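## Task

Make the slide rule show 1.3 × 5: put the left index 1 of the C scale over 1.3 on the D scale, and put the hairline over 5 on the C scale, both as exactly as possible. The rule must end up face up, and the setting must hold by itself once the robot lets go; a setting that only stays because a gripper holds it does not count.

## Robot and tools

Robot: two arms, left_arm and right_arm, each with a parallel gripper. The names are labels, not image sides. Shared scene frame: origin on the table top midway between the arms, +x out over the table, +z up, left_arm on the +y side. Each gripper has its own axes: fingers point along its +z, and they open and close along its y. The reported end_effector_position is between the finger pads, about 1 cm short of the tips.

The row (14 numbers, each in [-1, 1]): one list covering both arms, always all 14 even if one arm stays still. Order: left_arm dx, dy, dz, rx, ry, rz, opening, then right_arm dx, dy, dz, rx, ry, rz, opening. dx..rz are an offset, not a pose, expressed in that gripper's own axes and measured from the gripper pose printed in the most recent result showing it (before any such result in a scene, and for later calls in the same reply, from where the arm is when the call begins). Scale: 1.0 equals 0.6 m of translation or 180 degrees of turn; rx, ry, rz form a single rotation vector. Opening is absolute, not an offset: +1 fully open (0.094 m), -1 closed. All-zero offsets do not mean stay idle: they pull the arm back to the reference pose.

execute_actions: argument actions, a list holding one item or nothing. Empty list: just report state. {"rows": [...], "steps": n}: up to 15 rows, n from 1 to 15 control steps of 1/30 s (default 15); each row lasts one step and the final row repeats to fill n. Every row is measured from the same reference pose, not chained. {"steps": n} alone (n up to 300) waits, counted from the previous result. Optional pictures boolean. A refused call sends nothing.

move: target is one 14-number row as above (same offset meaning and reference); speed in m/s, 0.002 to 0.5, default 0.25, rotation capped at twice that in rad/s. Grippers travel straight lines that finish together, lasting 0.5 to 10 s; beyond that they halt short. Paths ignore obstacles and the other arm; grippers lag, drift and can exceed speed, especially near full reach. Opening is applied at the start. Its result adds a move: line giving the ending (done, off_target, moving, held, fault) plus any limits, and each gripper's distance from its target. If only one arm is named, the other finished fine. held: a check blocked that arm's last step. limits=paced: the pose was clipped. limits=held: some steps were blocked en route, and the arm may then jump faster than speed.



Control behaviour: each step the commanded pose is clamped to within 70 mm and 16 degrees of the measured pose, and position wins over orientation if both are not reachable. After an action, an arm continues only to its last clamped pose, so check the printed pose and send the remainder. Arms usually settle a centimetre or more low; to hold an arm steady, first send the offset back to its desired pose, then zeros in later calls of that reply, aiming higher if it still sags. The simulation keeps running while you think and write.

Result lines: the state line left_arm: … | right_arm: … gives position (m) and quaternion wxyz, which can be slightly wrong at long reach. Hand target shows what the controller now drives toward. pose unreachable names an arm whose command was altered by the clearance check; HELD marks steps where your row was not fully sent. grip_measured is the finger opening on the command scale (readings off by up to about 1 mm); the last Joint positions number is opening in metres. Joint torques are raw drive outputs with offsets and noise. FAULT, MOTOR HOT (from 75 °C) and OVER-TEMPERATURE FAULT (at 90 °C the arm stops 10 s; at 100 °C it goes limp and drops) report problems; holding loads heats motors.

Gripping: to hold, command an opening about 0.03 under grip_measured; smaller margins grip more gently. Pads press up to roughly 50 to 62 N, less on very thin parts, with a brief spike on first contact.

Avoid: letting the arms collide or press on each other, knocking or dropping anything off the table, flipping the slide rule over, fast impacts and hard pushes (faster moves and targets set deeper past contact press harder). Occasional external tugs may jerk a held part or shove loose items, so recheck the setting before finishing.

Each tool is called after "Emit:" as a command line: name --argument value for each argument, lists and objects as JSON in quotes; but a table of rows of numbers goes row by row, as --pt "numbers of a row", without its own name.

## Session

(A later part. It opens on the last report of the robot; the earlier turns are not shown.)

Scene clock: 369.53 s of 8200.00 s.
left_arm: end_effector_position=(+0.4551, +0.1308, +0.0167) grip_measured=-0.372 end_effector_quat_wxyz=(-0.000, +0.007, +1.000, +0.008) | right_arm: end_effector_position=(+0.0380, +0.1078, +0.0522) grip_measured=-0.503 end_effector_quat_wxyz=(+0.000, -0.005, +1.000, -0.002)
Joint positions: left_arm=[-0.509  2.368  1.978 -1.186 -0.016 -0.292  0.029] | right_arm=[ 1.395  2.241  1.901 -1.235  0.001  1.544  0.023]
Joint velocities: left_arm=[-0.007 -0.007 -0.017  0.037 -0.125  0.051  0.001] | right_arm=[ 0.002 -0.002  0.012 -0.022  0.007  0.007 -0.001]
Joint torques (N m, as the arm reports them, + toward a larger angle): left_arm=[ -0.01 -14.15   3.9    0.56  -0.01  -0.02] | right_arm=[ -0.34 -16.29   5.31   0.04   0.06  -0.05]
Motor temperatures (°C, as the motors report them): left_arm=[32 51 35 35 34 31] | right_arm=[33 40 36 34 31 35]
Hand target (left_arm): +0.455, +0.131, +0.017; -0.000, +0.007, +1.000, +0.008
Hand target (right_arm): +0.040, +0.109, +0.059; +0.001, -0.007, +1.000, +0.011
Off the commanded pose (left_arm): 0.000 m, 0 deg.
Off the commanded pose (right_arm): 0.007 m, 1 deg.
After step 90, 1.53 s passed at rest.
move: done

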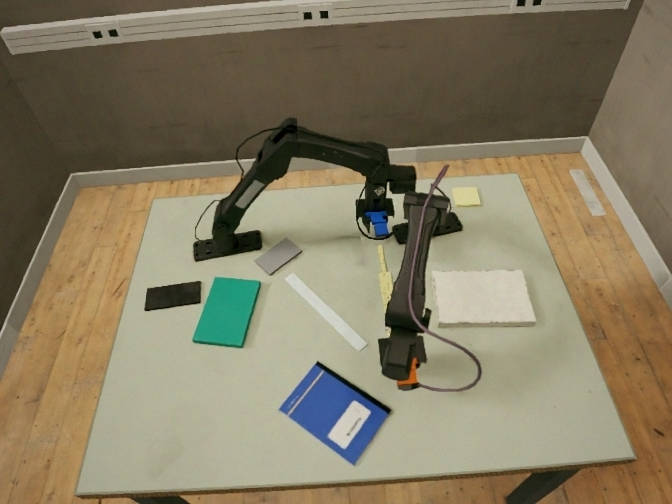

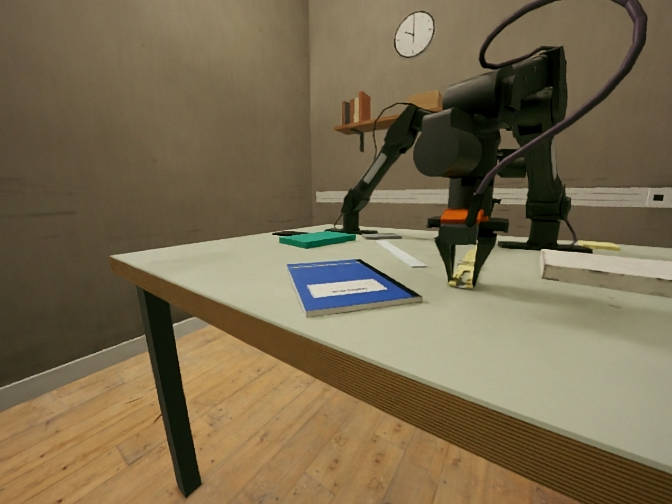

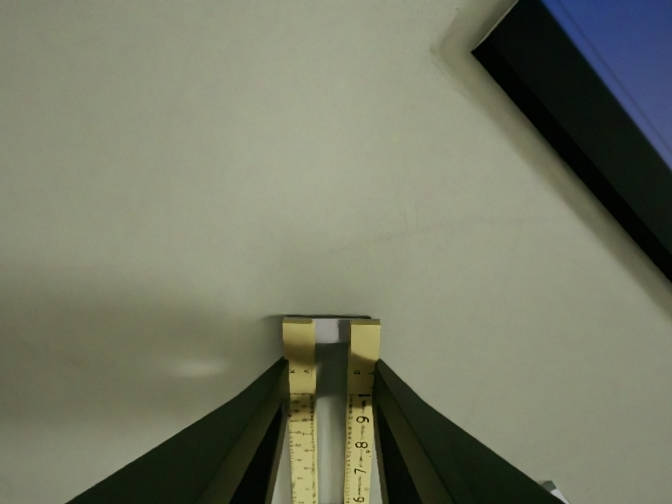

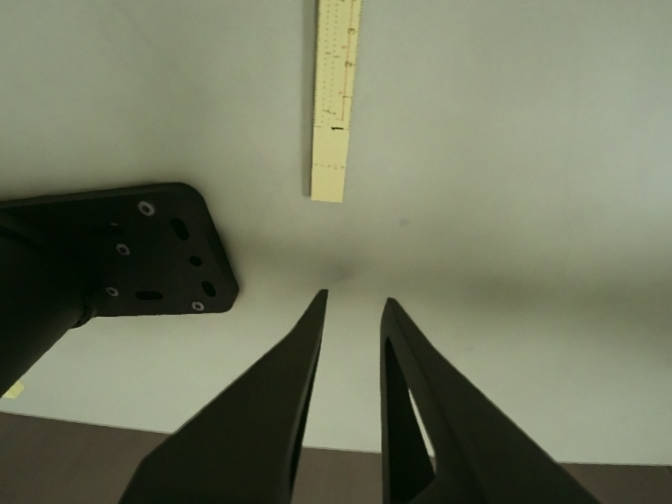

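Emit:
move --target '[0,0,0,0,0,0,-0.42, -0.065,0.016,0.025,0,0.005,0.02,-0.5]' --speed 0.04

Scene clock: 377.20 s of 8200.00 s.
left_arm: end_effector_position=(+0.4551, +0.1308, +0.0167) grip_measured=-0.372 end_effector_quat_wxyz=(-0.000, +0.007, +1.000, +0.008) | right_arm: end_effector_position=(+0.0529, +0.1062, +0.0434) grip_measured=-0.503 end_effector_quat_wxyz=(-0.002, +0.011, +1.000, -0.011)
Joint positions: left_arm=[-0.509  2.368  1.978 -1.186 -0.016 -0.292  0.029] | right_arm=[ 1.359  2.262  1.901 -1.233 -0.004  1.54   0.023]
Joint velocities: left_arm=[-0.007  0.007  0.012 -0.022 -0.007 -0.022 -0.001] | right_arm=[ 0.017  0.012 -0.002 -0.022  0.125  0.022 -0.001]
Joint torques (N m, as the arm reports them, + toward a larger angle): left_arm=[  0.09 -14.17   3.94   0.55  -0.02  -0.01] | right_arm=[  0.13 -14.2    7.1   -0.17  -0.05   0.01]
Motor temperatures (°C, as the motors report them): left_arm=[32 51 35 35 34 31] | right_arm=[33 42 36 34 31 35]
Hand target (left_arm): +0.455, +0.131, +0.017; -0.000, +0.007, +1.000, +0.008
Hand target (right_arm): +0.052, +0.106, +0.044; -0.002, +0.010, +1.000, -0.010
Off the commanded pose (left_arm): 0.000 m, 0 deg.
Off the commanded pose (right_arm): 0.027 m, 2 deg.
After step 90, 3.37 s passed at rest.
move: held (right_arm); limits=held; held on 23 of 39 steps (right_arm), including the last (right_arm)
pose unreachable (right arm): on one or more control steps of this call this arm could not follow its commanded pose, so it was not sent that pose on those steps. On the call's last step it was still not sent that pose. It may still have moved: this result reports where it is.
cause: the commanded pose would bring a part of the arm too close to another arm (this arm's wrist (the part past joint 4) and the other arm's upper arm (the part past joint 2)).

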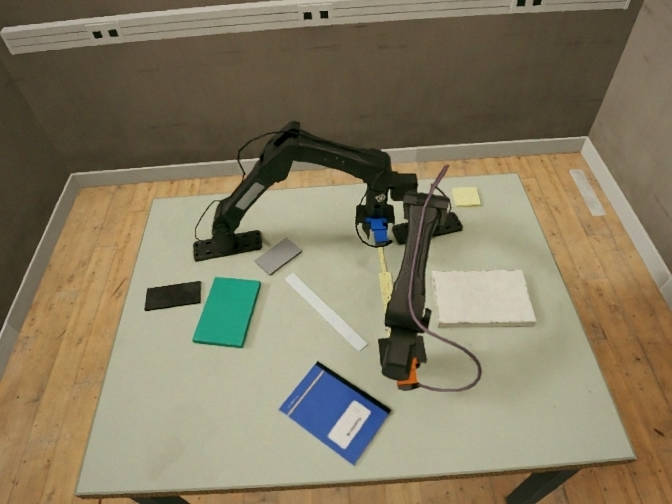

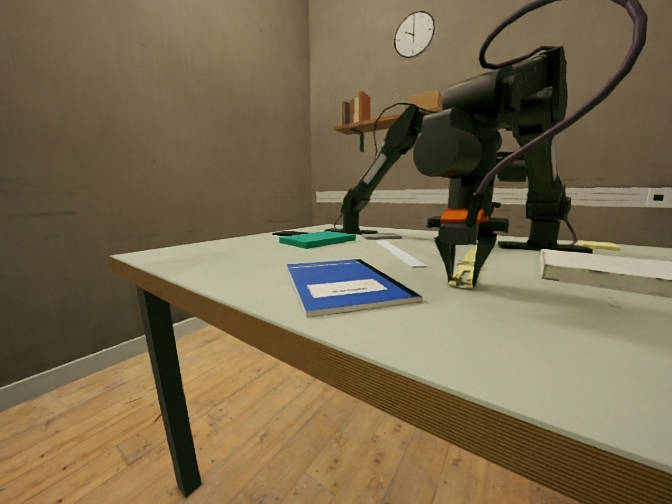

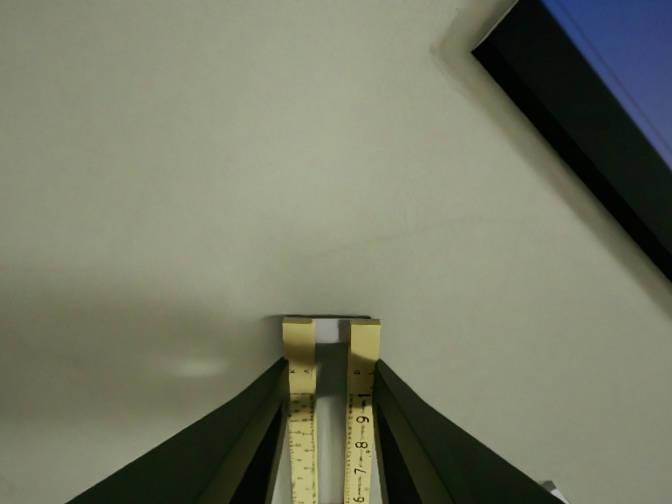

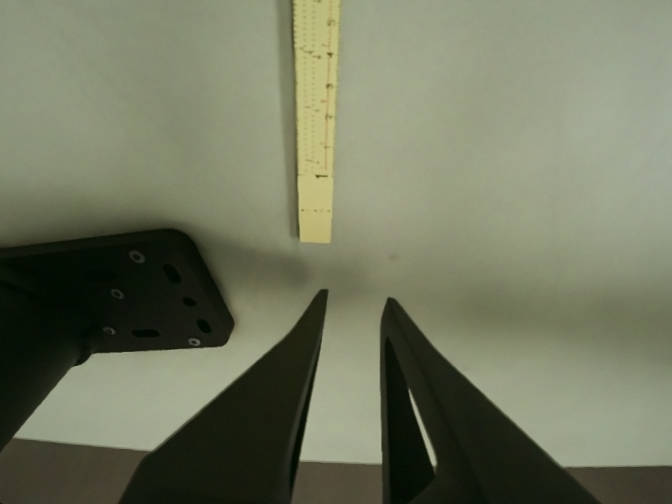

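Emit:
move --target '[0,0,-0.035,0,-0.005,0,-0.42, 0.05,-0.25,-0.08,0,0,0,-0.5]' --speed 0.1

Emit:
move --target '[0,0,-0.005,0,0,-0.07,-0.42, 0,0,-0.005,0,0,0,-0.5]' --speed 0.05

Scene clock: 383.27 s of 8200.00 s.
left_arm: end_effector_position=(+0.4492, +0.1327, +0.0168) grip_measured=-0.372 end_effector_quat_wxyz=(-0.012, +0.007, +1.000, +0.012) | right_arm: end_effector_position=(+0.0184, -0.0319, +0.0955) grip_measured=-0.503 end_effector_quat_wxyz=(-0.004, +0.009, +1.000, -0.003)
Joint positions: left_arm=[-0.509  2.368  1.978 -1.211 -0.016 -0.292  0.029] | right_arm=[ 1.449  1.673  1.284 -1.189 -0.008  1.626  0.023]
Joint velocities: left_arm=[ 0.002 -0.007  0.012 -0.007  0.066  0.051  0.001] | right_arm=[ 0.007  0.007  0.012  0.051  0.066  0.022 -0.   ]
Joint torques (N m, as the arm reports them, + toward a larger angle): left_arm=[ -0.18 -16.82   5.86   0.3   -0.06  -0.04] | right_arm=[ 0.75 -9.99  5.66 -0.27  0.1   0.07]
Motor temperatures (°C, as the motors report them): left_arm=[32 51 35 35 34 31] | right_arm=[33 42 36 34 31 35]
Hand target (left_arm): +0.455, +0.131, +0.037; +0.007, +0.007, +1.000, +0.008
Hand target (right_arm): +0.017, -0.041, +0.096; -0.003, +0.011, +1.000, -0.012
Off the commanded pose (left_arm): 0.022 m, 2 deg.
Off the commanded pose (right_arm): 0.010 m, 1 deg.
After step 90, 1.13 s passed at rest.
move: off_target (left_arm)

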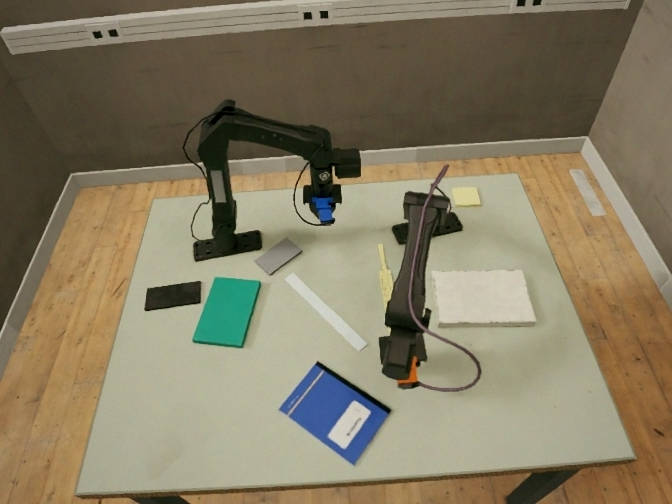

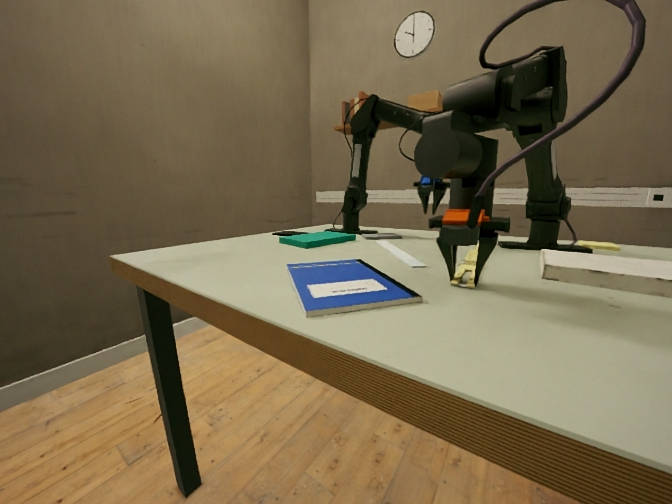

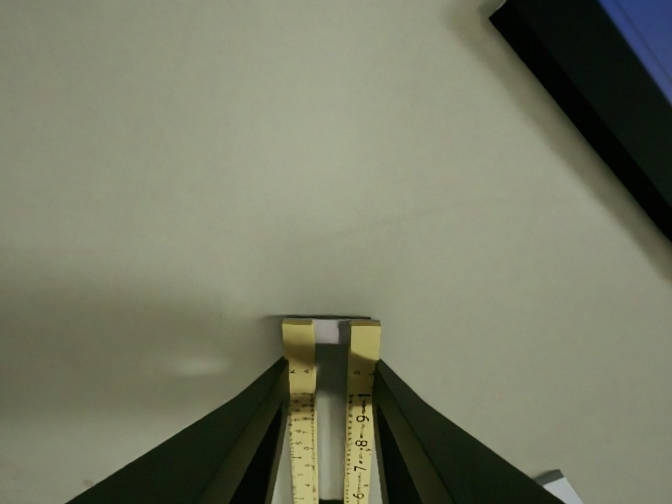

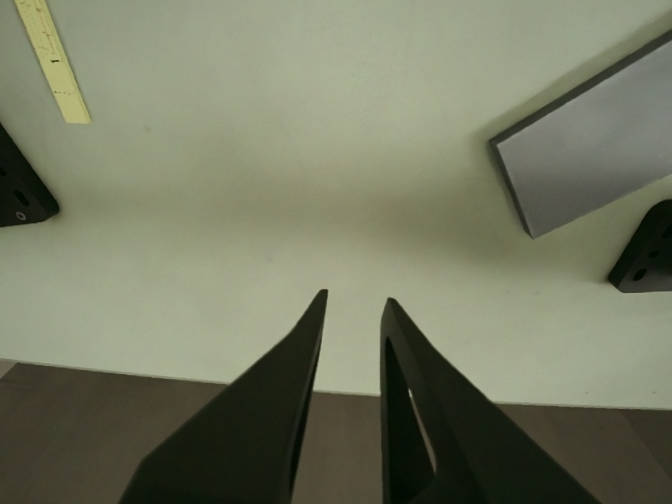

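Scene clock: 385.73 s of 8200.00 s.
left_arm: end_effector_position=(+0.4489, +0.1328, +0.0169) grip_measured=-0.372 end_effector_quat_wxyz=(-0.012, -0.097, +0.995, +0.013) | right_arm: end_effector_position=(+0.0184, -0.0319, +0.0955) grip_measured=-0.503 end_effector_quat_wxyz=(-0.004, +0.009, +1.000, -0.003)
Joint positions: left_arm=[-0.509  2.368  1.978 -1.212 -0.016 -0.5    0.029] | right_arm=[ 1.449  1.673  1.284 -1.189 -0.008  1.627  0.023]
Joint velocities: left_arm=[-0.007  0.022 -0.002  0.007  0.007 -0.051  0.   ] | right_arm=[ 0.002 -0.022 -0.012 -0.081  0.037  0.007  0.   ]
Joint torques (N m, as the arm reports them, + toward a larger angle): left_arm=[  0.05 -14.31   4.51   0.4   -0.02  -0.13] | right_arm=[ 0.28 -8.43  8.13 -0.23  0.03 -0.02]
Motor temperatures (°C, as the motors report them): left_arm=[32 51 35 35 34 31] | right_arm=[33 42 36 34 31 35]
Hand target (left_arm): +0.449, +0.133, +0.020; -0.011, -0.103, +0.995, +0.013
Hand target (right_arm): +0.018, -0.032, +0.099; -0.004, +0.009, +1.000, -0.003
Off the commanded pose (left_arm): 0.003 m, 1 deg.
Off the commanded pose (right_arm): 0.003 m, 0 deg.
move: done

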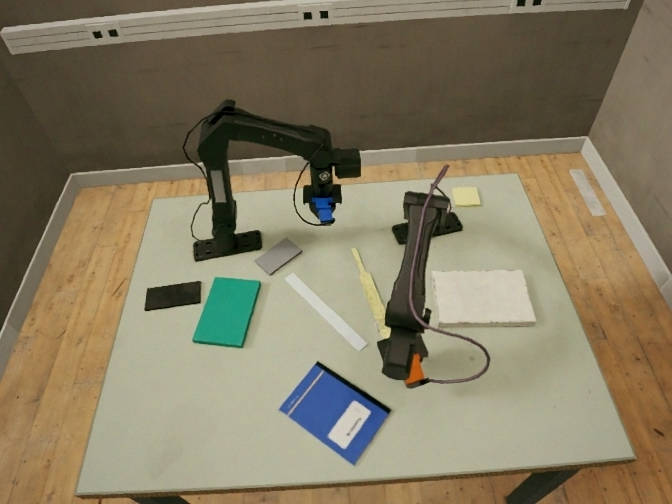

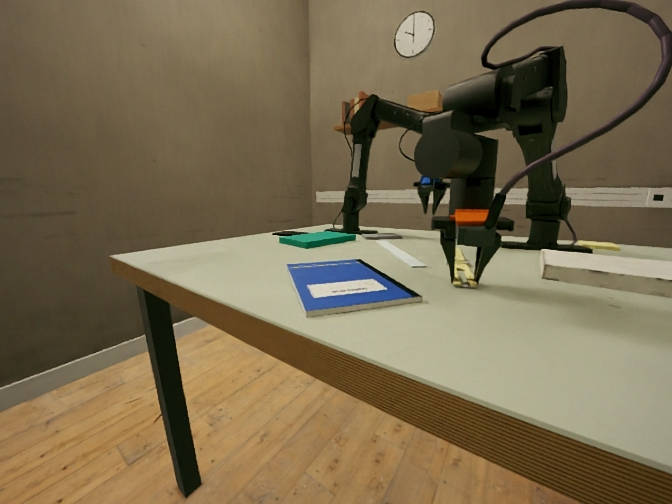

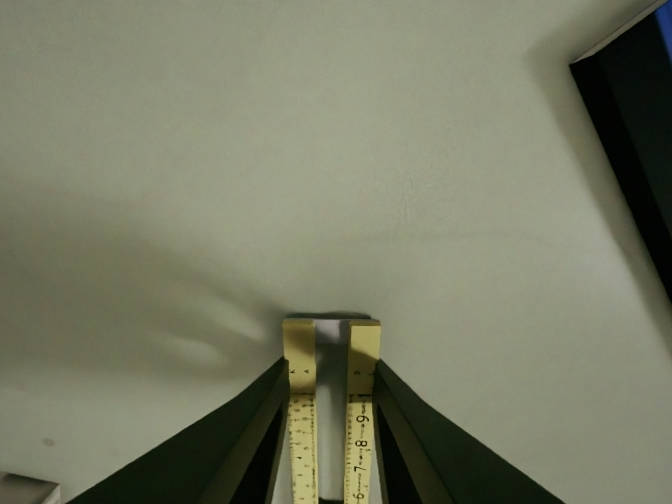

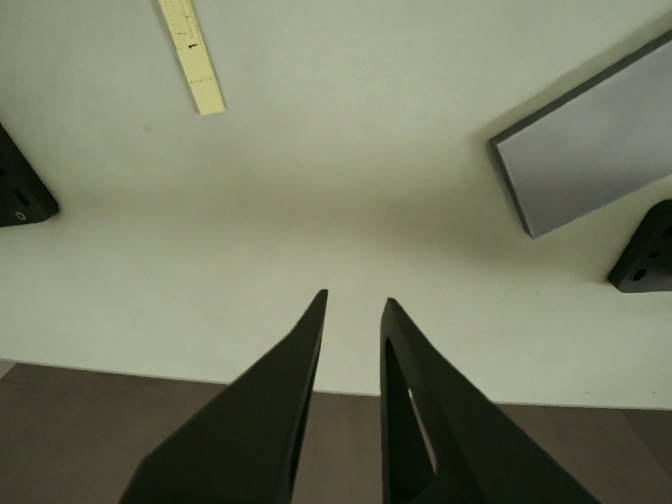

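Emit:
move --target '[0,0,-0.003,0,0,0,-0.42, -0.09,0.12,0.065,0,0,-0.05,-0.5]' --speed 0.08

Scene clock: 391.43 s of 8200.00 s.
left_arm: end_effector_position=(+0.4488, +0.1328, +0.0169) grip_measured=-0.372 end_effector_quat_wxyz=(-0.012, -0.098, +0.995, +0.014) | right_arm: end_effector_position=(+0.0713, +0.0263, +0.0498) grip_measured=-0.503 end_effector_quat_wxyz=(-0.008, -0.067, +0.998, -0.021)
Joint positions: left_arm=[-0.509  2.368  1.978 -1.212 -0.016 -0.502  0.029] | right_arm=[ 1.293  1.967  1.469 -1.117 -0.009  1.319  0.023]
Joint velocities: left_arm=[-0.002 -0.002 -0.012 -0.037  0.051  0.095  0.   ] | right_arm=[-0.002 -0.017 -0.007 -0.007  0.007 -0.11  -0.001]
Joint torques (N m, as the arm reports them, + toward a larger angle): left_arm=[  0.   -14.33   4.21   0.41   0.01   0.02] | right_arm=[ -0.61 -10.9    9.81  -0.03   0.06  -0.04]
Motor temperatures (°C, as the motors report them): left_arm=[32 51 35 35 34 31] | right_arm=[33 41 36 34 31 35]
Hand target (left_arm): +0.449, +0.133, +0.019; -0.012, -0.097, +0.995, +0.014
Hand target (right_arm): +0.076, +0.038, +0.056; -0.002, -0.069, +0.998, -0.002
Off the commanded pose (left_arm): 0.002 m, 0 deg.
Off the commanded pose (right_arm): 0.014 m, 2 deg.
After step 90, 1.07 s passed at rest.
move: off_target (right_arm)

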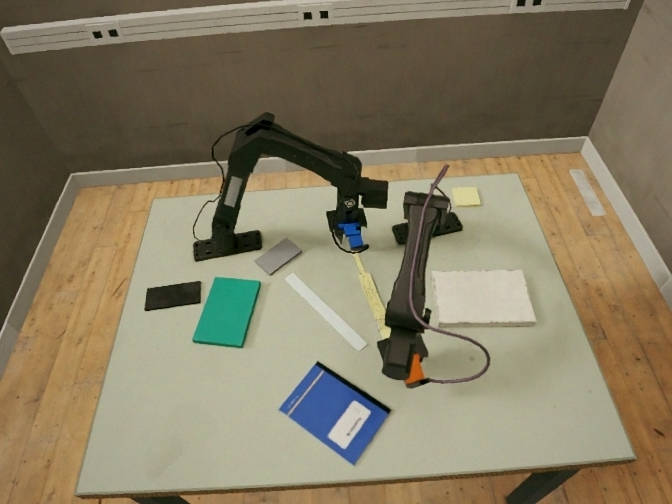

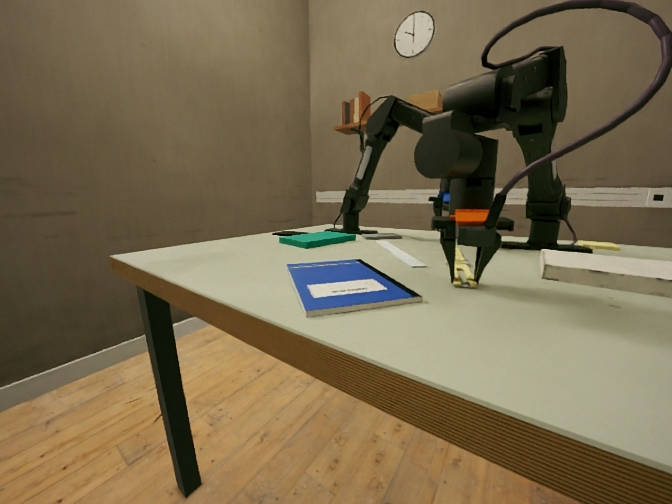

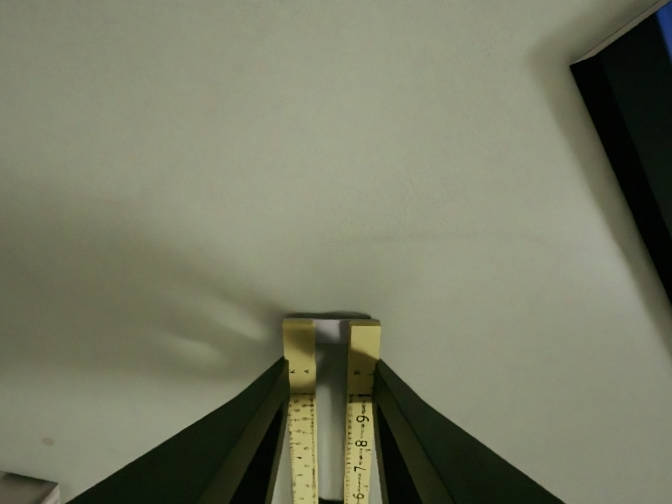

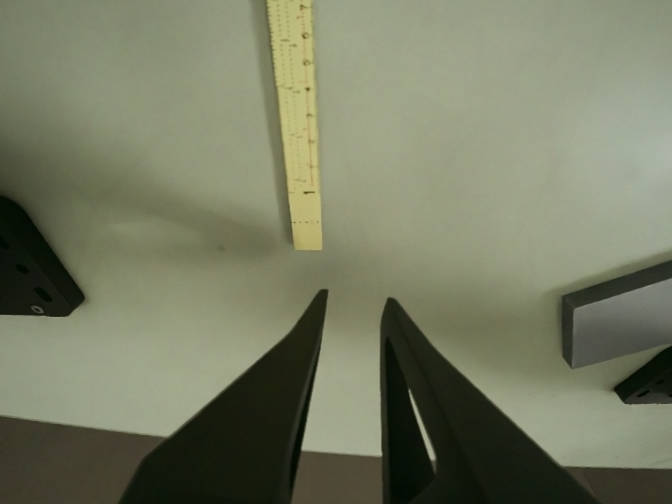

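Emit:
move --target '[0,0,-0.003,0,0,0,-0.42, -0.045,0.03,0.015,-0.02,0,0,-0.5]' --speed 0.04

Scene clock: 395.10 s of 8200.00 s.
left_arm: end_effector_position=(+0.4488, +0.1328, +0.0169) grip_measured=-0.372 end_effector_quat_wxyz=(-0.012, -0.098, +0.995, +0.014) | right_arm: end_effector_position=(+0.0923, +0.0366, +0.0366) grip_measured=-0.503 end_effector_quat_wxyz=(-0.012, -0.065, +0.998, -0.006)
Joint positions: left_arm=[-0.509  2.368  1.978 -1.212 -0.016 -0.502  0.029] | right_arm=[ 1.234  2.004  1.469 -1.053 -0.02   1.262  0.023]
Joint velocities: left_arm=[-0.022 -0.007 -0.012  0.007 -0.051  0.007  0.001] | right_arm=[ 0.002 -0.012 -0.017  0.007 -0.095  0.022 -0.001]
Joint torques (N m, as the arm reports them, + toward a larger angle): left_arm=[  0.05 -14.17   4.34   0.44   0.    -0.02] | right_arm=[ -0.5  -10.99   9.07   0.03  -0.04  -0.06]
Motor temperatures (°C, as the motors report them): left_arm=[32 51 35 35 34 31] | right_arm=[33 41 36 34 31 35]
Hand target (left_arm): +0.449, +0.133, +0.019; -0.012, -0.098, +0.995, +0.014
Hand target (right_arm): +0.096, +0.047, +0.040; -0.009, -0.067, +0.998, +0.011
Off the commanded pose (left_arm): 0.002 m, 0 deg.
Off the commanded pose (right_arm): 0.012 m, 2 deg.
move: off_target (right_arm)

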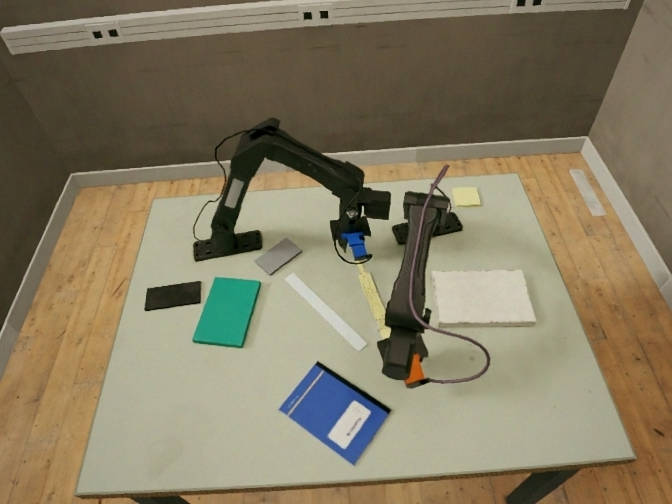

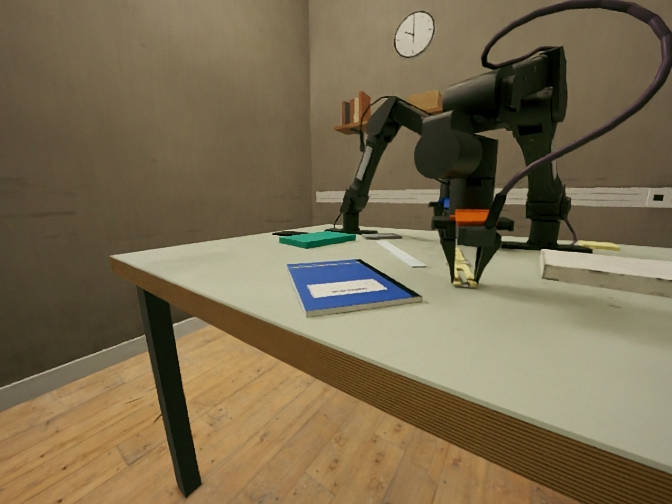

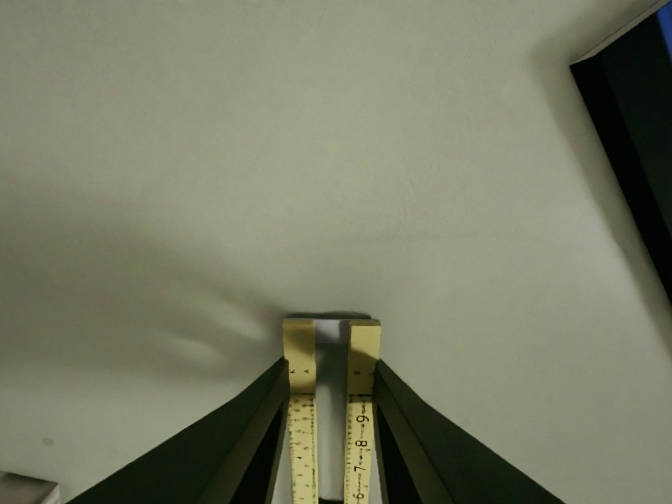

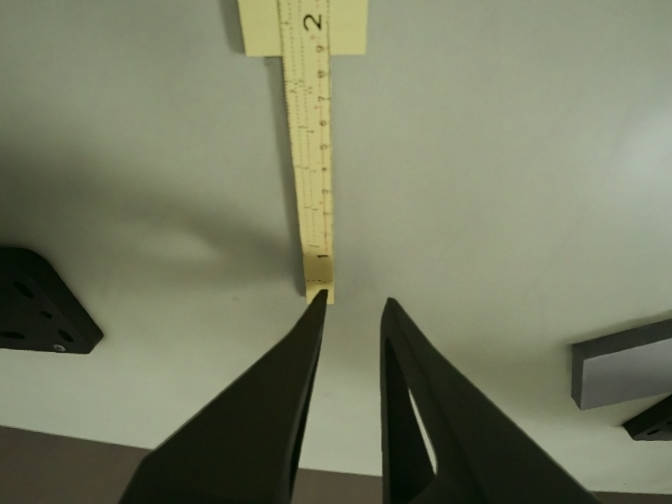

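Emit:
move --target '[0,0,-0.003,0,0,0,-0.42, -0.01,0.04,-0.008,-0.01,0,0,-0.5]' --speed 0.04

Scene clock: 398.47 s of 8200.00 s.
left_arm: end_effector_position=(+0.4488, +0.1328, +0.0169) grip_measured=-0.372 end_effector_quat_wxyz=(-0.012, -0.098, +0.995, +0.014) | right_arm: end_effector_position=(+0.0946, +0.0562, +0.0354) grip_measured=-0.503 end_effector_quat_wxyz=(-0.013, -0.066, +0.998, +0.006)
Joint positions: left_arm=[-0.509  2.368  1.978 -1.212 -0.016 -0.502  0.029] | right_arm=[ 1.234  2.058  1.544 -1.053 -0.027  1.261  0.023]
Joint velocities: left_arm=[-0.022 -0.007 -0.007 -0.007  0.007 -0.022  0.   ] | right_arm=[-0.012  0.027 -0.002 -0.007  0.037  0.007 -0.   ]
Joint torques (N m, as the arm reports them, + toward a larger angle): left_arm=[  0.04 -14.15   4.27   0.42   0.01  -0.02] | right_arm=[ -0.09 -11.7    9.93  -0.26   0.03  -0.02]
Motor temperatures (°C, as the motors report them): left_arm=[32 51 35 35 34 31] | right_arm=[33 41 36 34 31 35]
Hand target (left_arm): +0.449, +0.133, +0.019; -0.012, -0.098, +0.995, +0.014
Hand target (right_arm): +0.096, +0.061, +0.041; -0.013, -0.065, +0.998, +0.010
Off the commanded pose (left_arm): 0.002 m, 0 deg.
Off the commanded pose (right_arm): 0.007 m, 0 deg.
move: done

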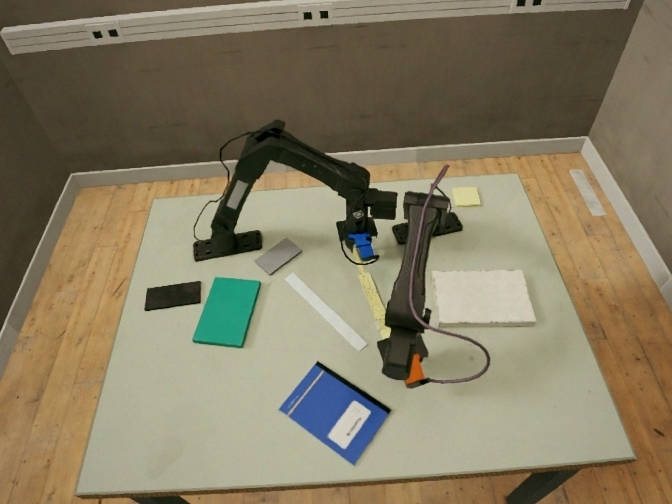

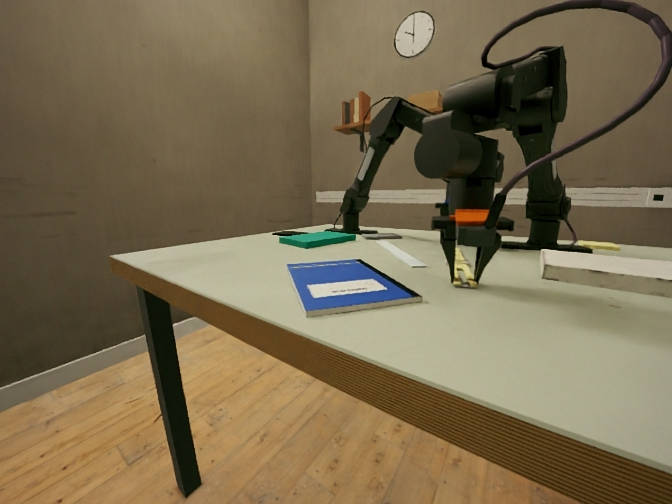

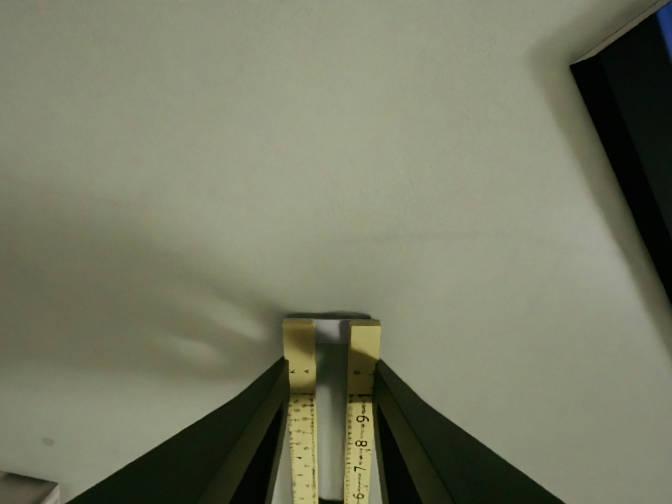

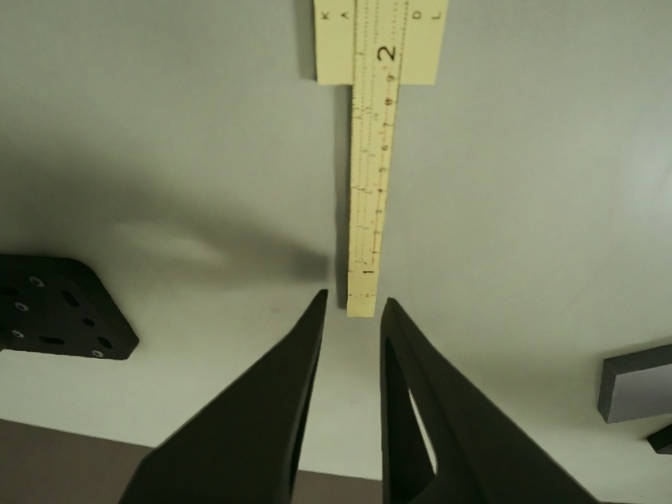

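Emit:
move --target '[0,0,-0.003,0,0,0,-0.42, -0.02,-0.008,0.014,0,0,0.012,-0.5]' --speed 0.02

Scene clock: 402.00 s of 8200.00 s.
left_arm: end_effector_position=(+0.4488, +0.1328, +0.0169) grip_measured=-0.372 end_effector_quat_wxyz=(-0.012, -0.098, +0.995, +0.014) | right_arm: end_effector_position=(+0.1050, +0.0579, +0.0353) grip_measured=-0.503 end_effector_quat_wxyz=(-0.011, -0.053, +0.998, +0.012)
Joint positions: left_arm=[-0.509  2.368  1.978 -1.212 -0.016 -0.502  0.029] | right_arm=[ 1.208  2.058  1.544 -1.038 -0.028  1.261  0.023]
Joint velocities: left_arm=[-0.037  0.007 -0.002  0.007  0.007 -0.066 -0.001] | right_arm=[-0.007  0.007 -0.012  0.11  -0.051 -0.007 -0.   ]
Joint torques (N m, as the arm reports them, + toward a larger angle): left_arm=[  0.11 -14.2    4.32   0.44  -0.02   0.01] | right_arm=[ -0.43 -11.44   4.76   0.1   -0.02   0.05]
Motor temperatures (°C, as the motors report them): left_arm=[32 51 35 35 34 31] | right_arm=[33 41 36 34 31 35]
Hand target (left_arm): +0.449, +0.133, +0.019; -0.012, -0.098, +0.995, +0.014
Hand target (right_arm): +0.107, +0.053, +0.027; -0.012, -0.047, +0.999, +0.005
Off the commanded pose (left_arm): 0.002 m, 0 deg.
Off the commanded pose (right_arm): 0.010 m, 1 deg.
move: done

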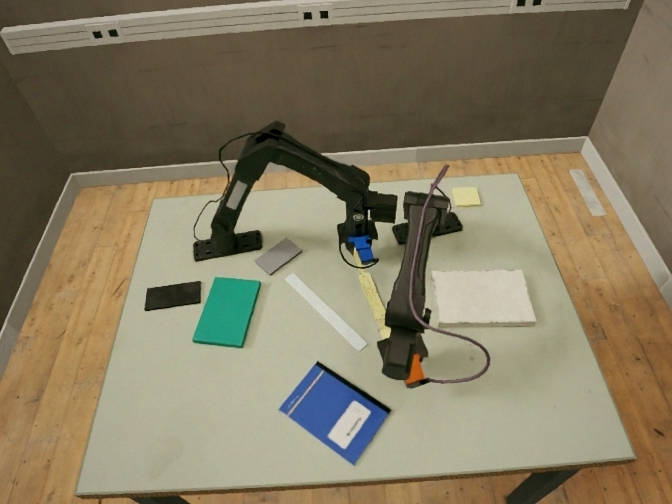

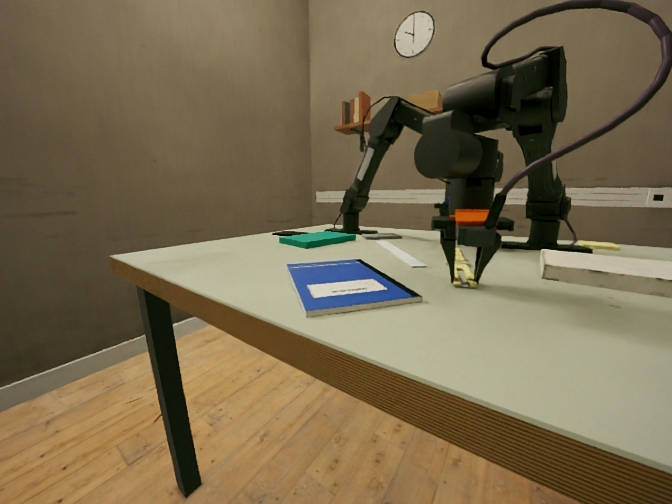

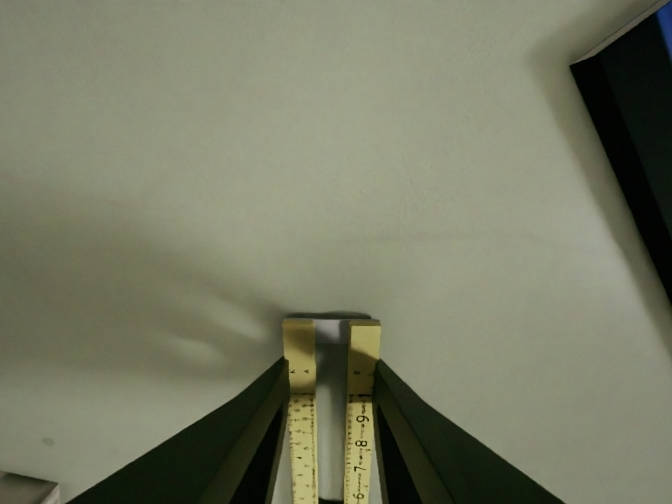

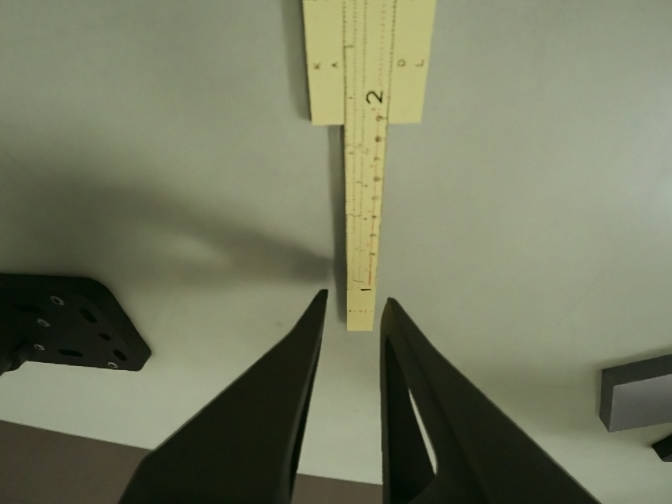

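Emit:
move --target '[0,0,-0.003,0,0,0,-0.42, -0.008,0,0.026,0,0,0,-0.5]' --speed 0.02

Scene clock: 404.63 s of 8200.00 s.
left_arm: end_effector_position=(+0.4488, +0.1328, +0.0169) grip_measured=-0.372 end_effector_quat_wxyz=(-0.012, -0.098, +0.995, +0.014) | right_arm: end_effector_position=(+0.1055, +0.0605, +0.0260) grip_measured=-0.503 end_effector_quat_wxyz=(-0.011, -0.055, +0.998, +0.014)
Joint positions: left_arm=[-0.509  2.368  1.978 -1.212 -0.016 -0.502  0.029] | right_arm=[ 1.208  2.075  1.531 -1.005 -0.028  1.258  0.023]
Joint velocities: left_arm=[-0.002 -0.002 -0.002 -0.081 -0.037 -0.051  0.001] | right_arm=[ 0.007 -0.002 -0.017  0.007  0.022  0.022  0.001]
Joint torques (N m, as the arm reports them, + toward a larger angle): left_arm=[ -0.06 -14.27   4.39   0.44   0.01  -0.03] | right_arm=[ -0.86 -11.64   5.58   0.07  -0.04  -0.09]
Motor temperatures (°C, as the motors report them): left_arm=[32 51 35 35 34 31] | right_arm=[33 41 36 34 31 35]
Hand target (left_arm): +0.449, +0.133, +0.019; -0.012, -0.098, +0.995, +0.014
Hand target (right_arm): +0.110, +0.059, +0.020; -0.011, -0.053, +0.998, +0.012
Off the commanded pose (left_arm): 0.002 m, 0 deg.
Off the commanded pose (right_arm): 0.008 m, 0 deg.
move: done

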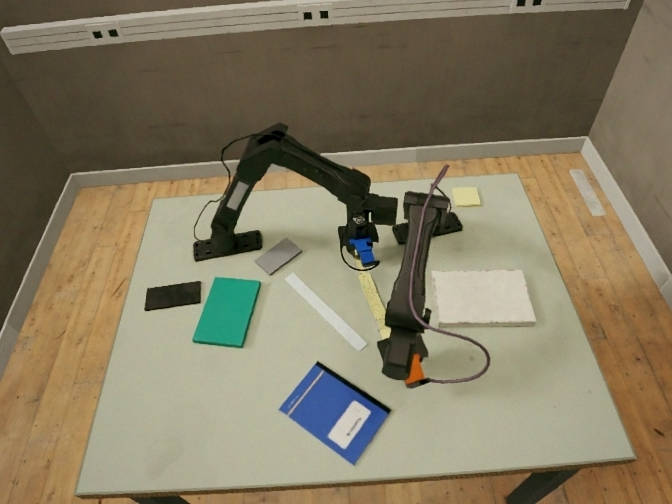

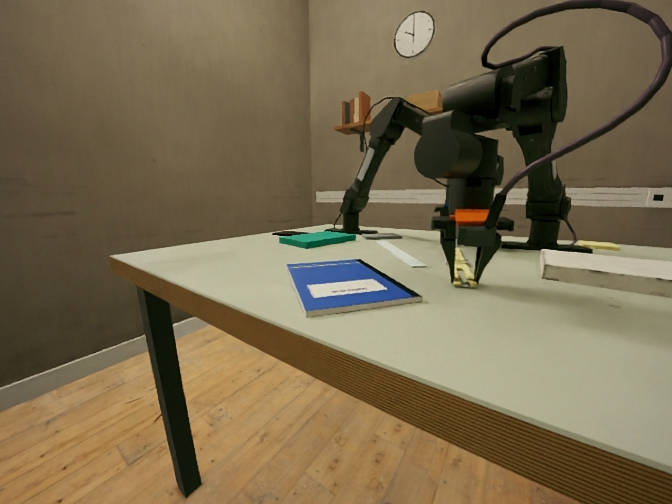

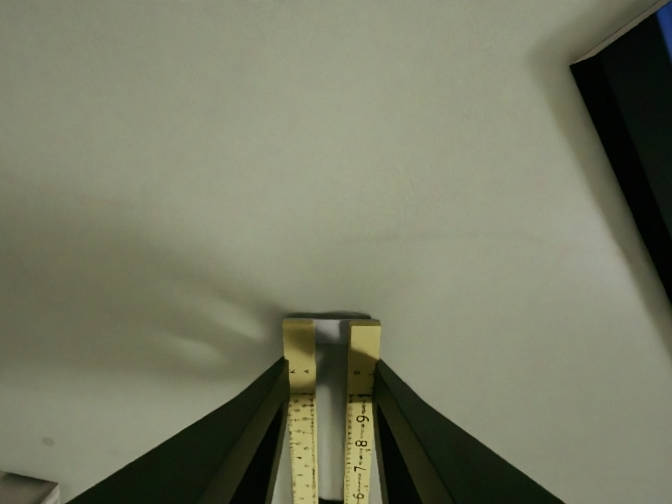

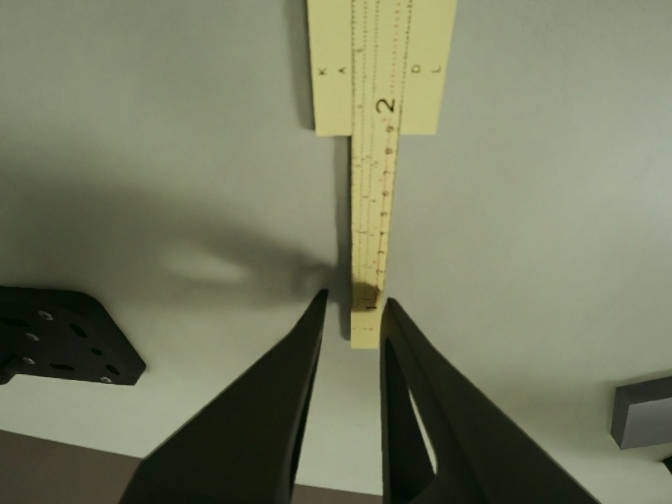

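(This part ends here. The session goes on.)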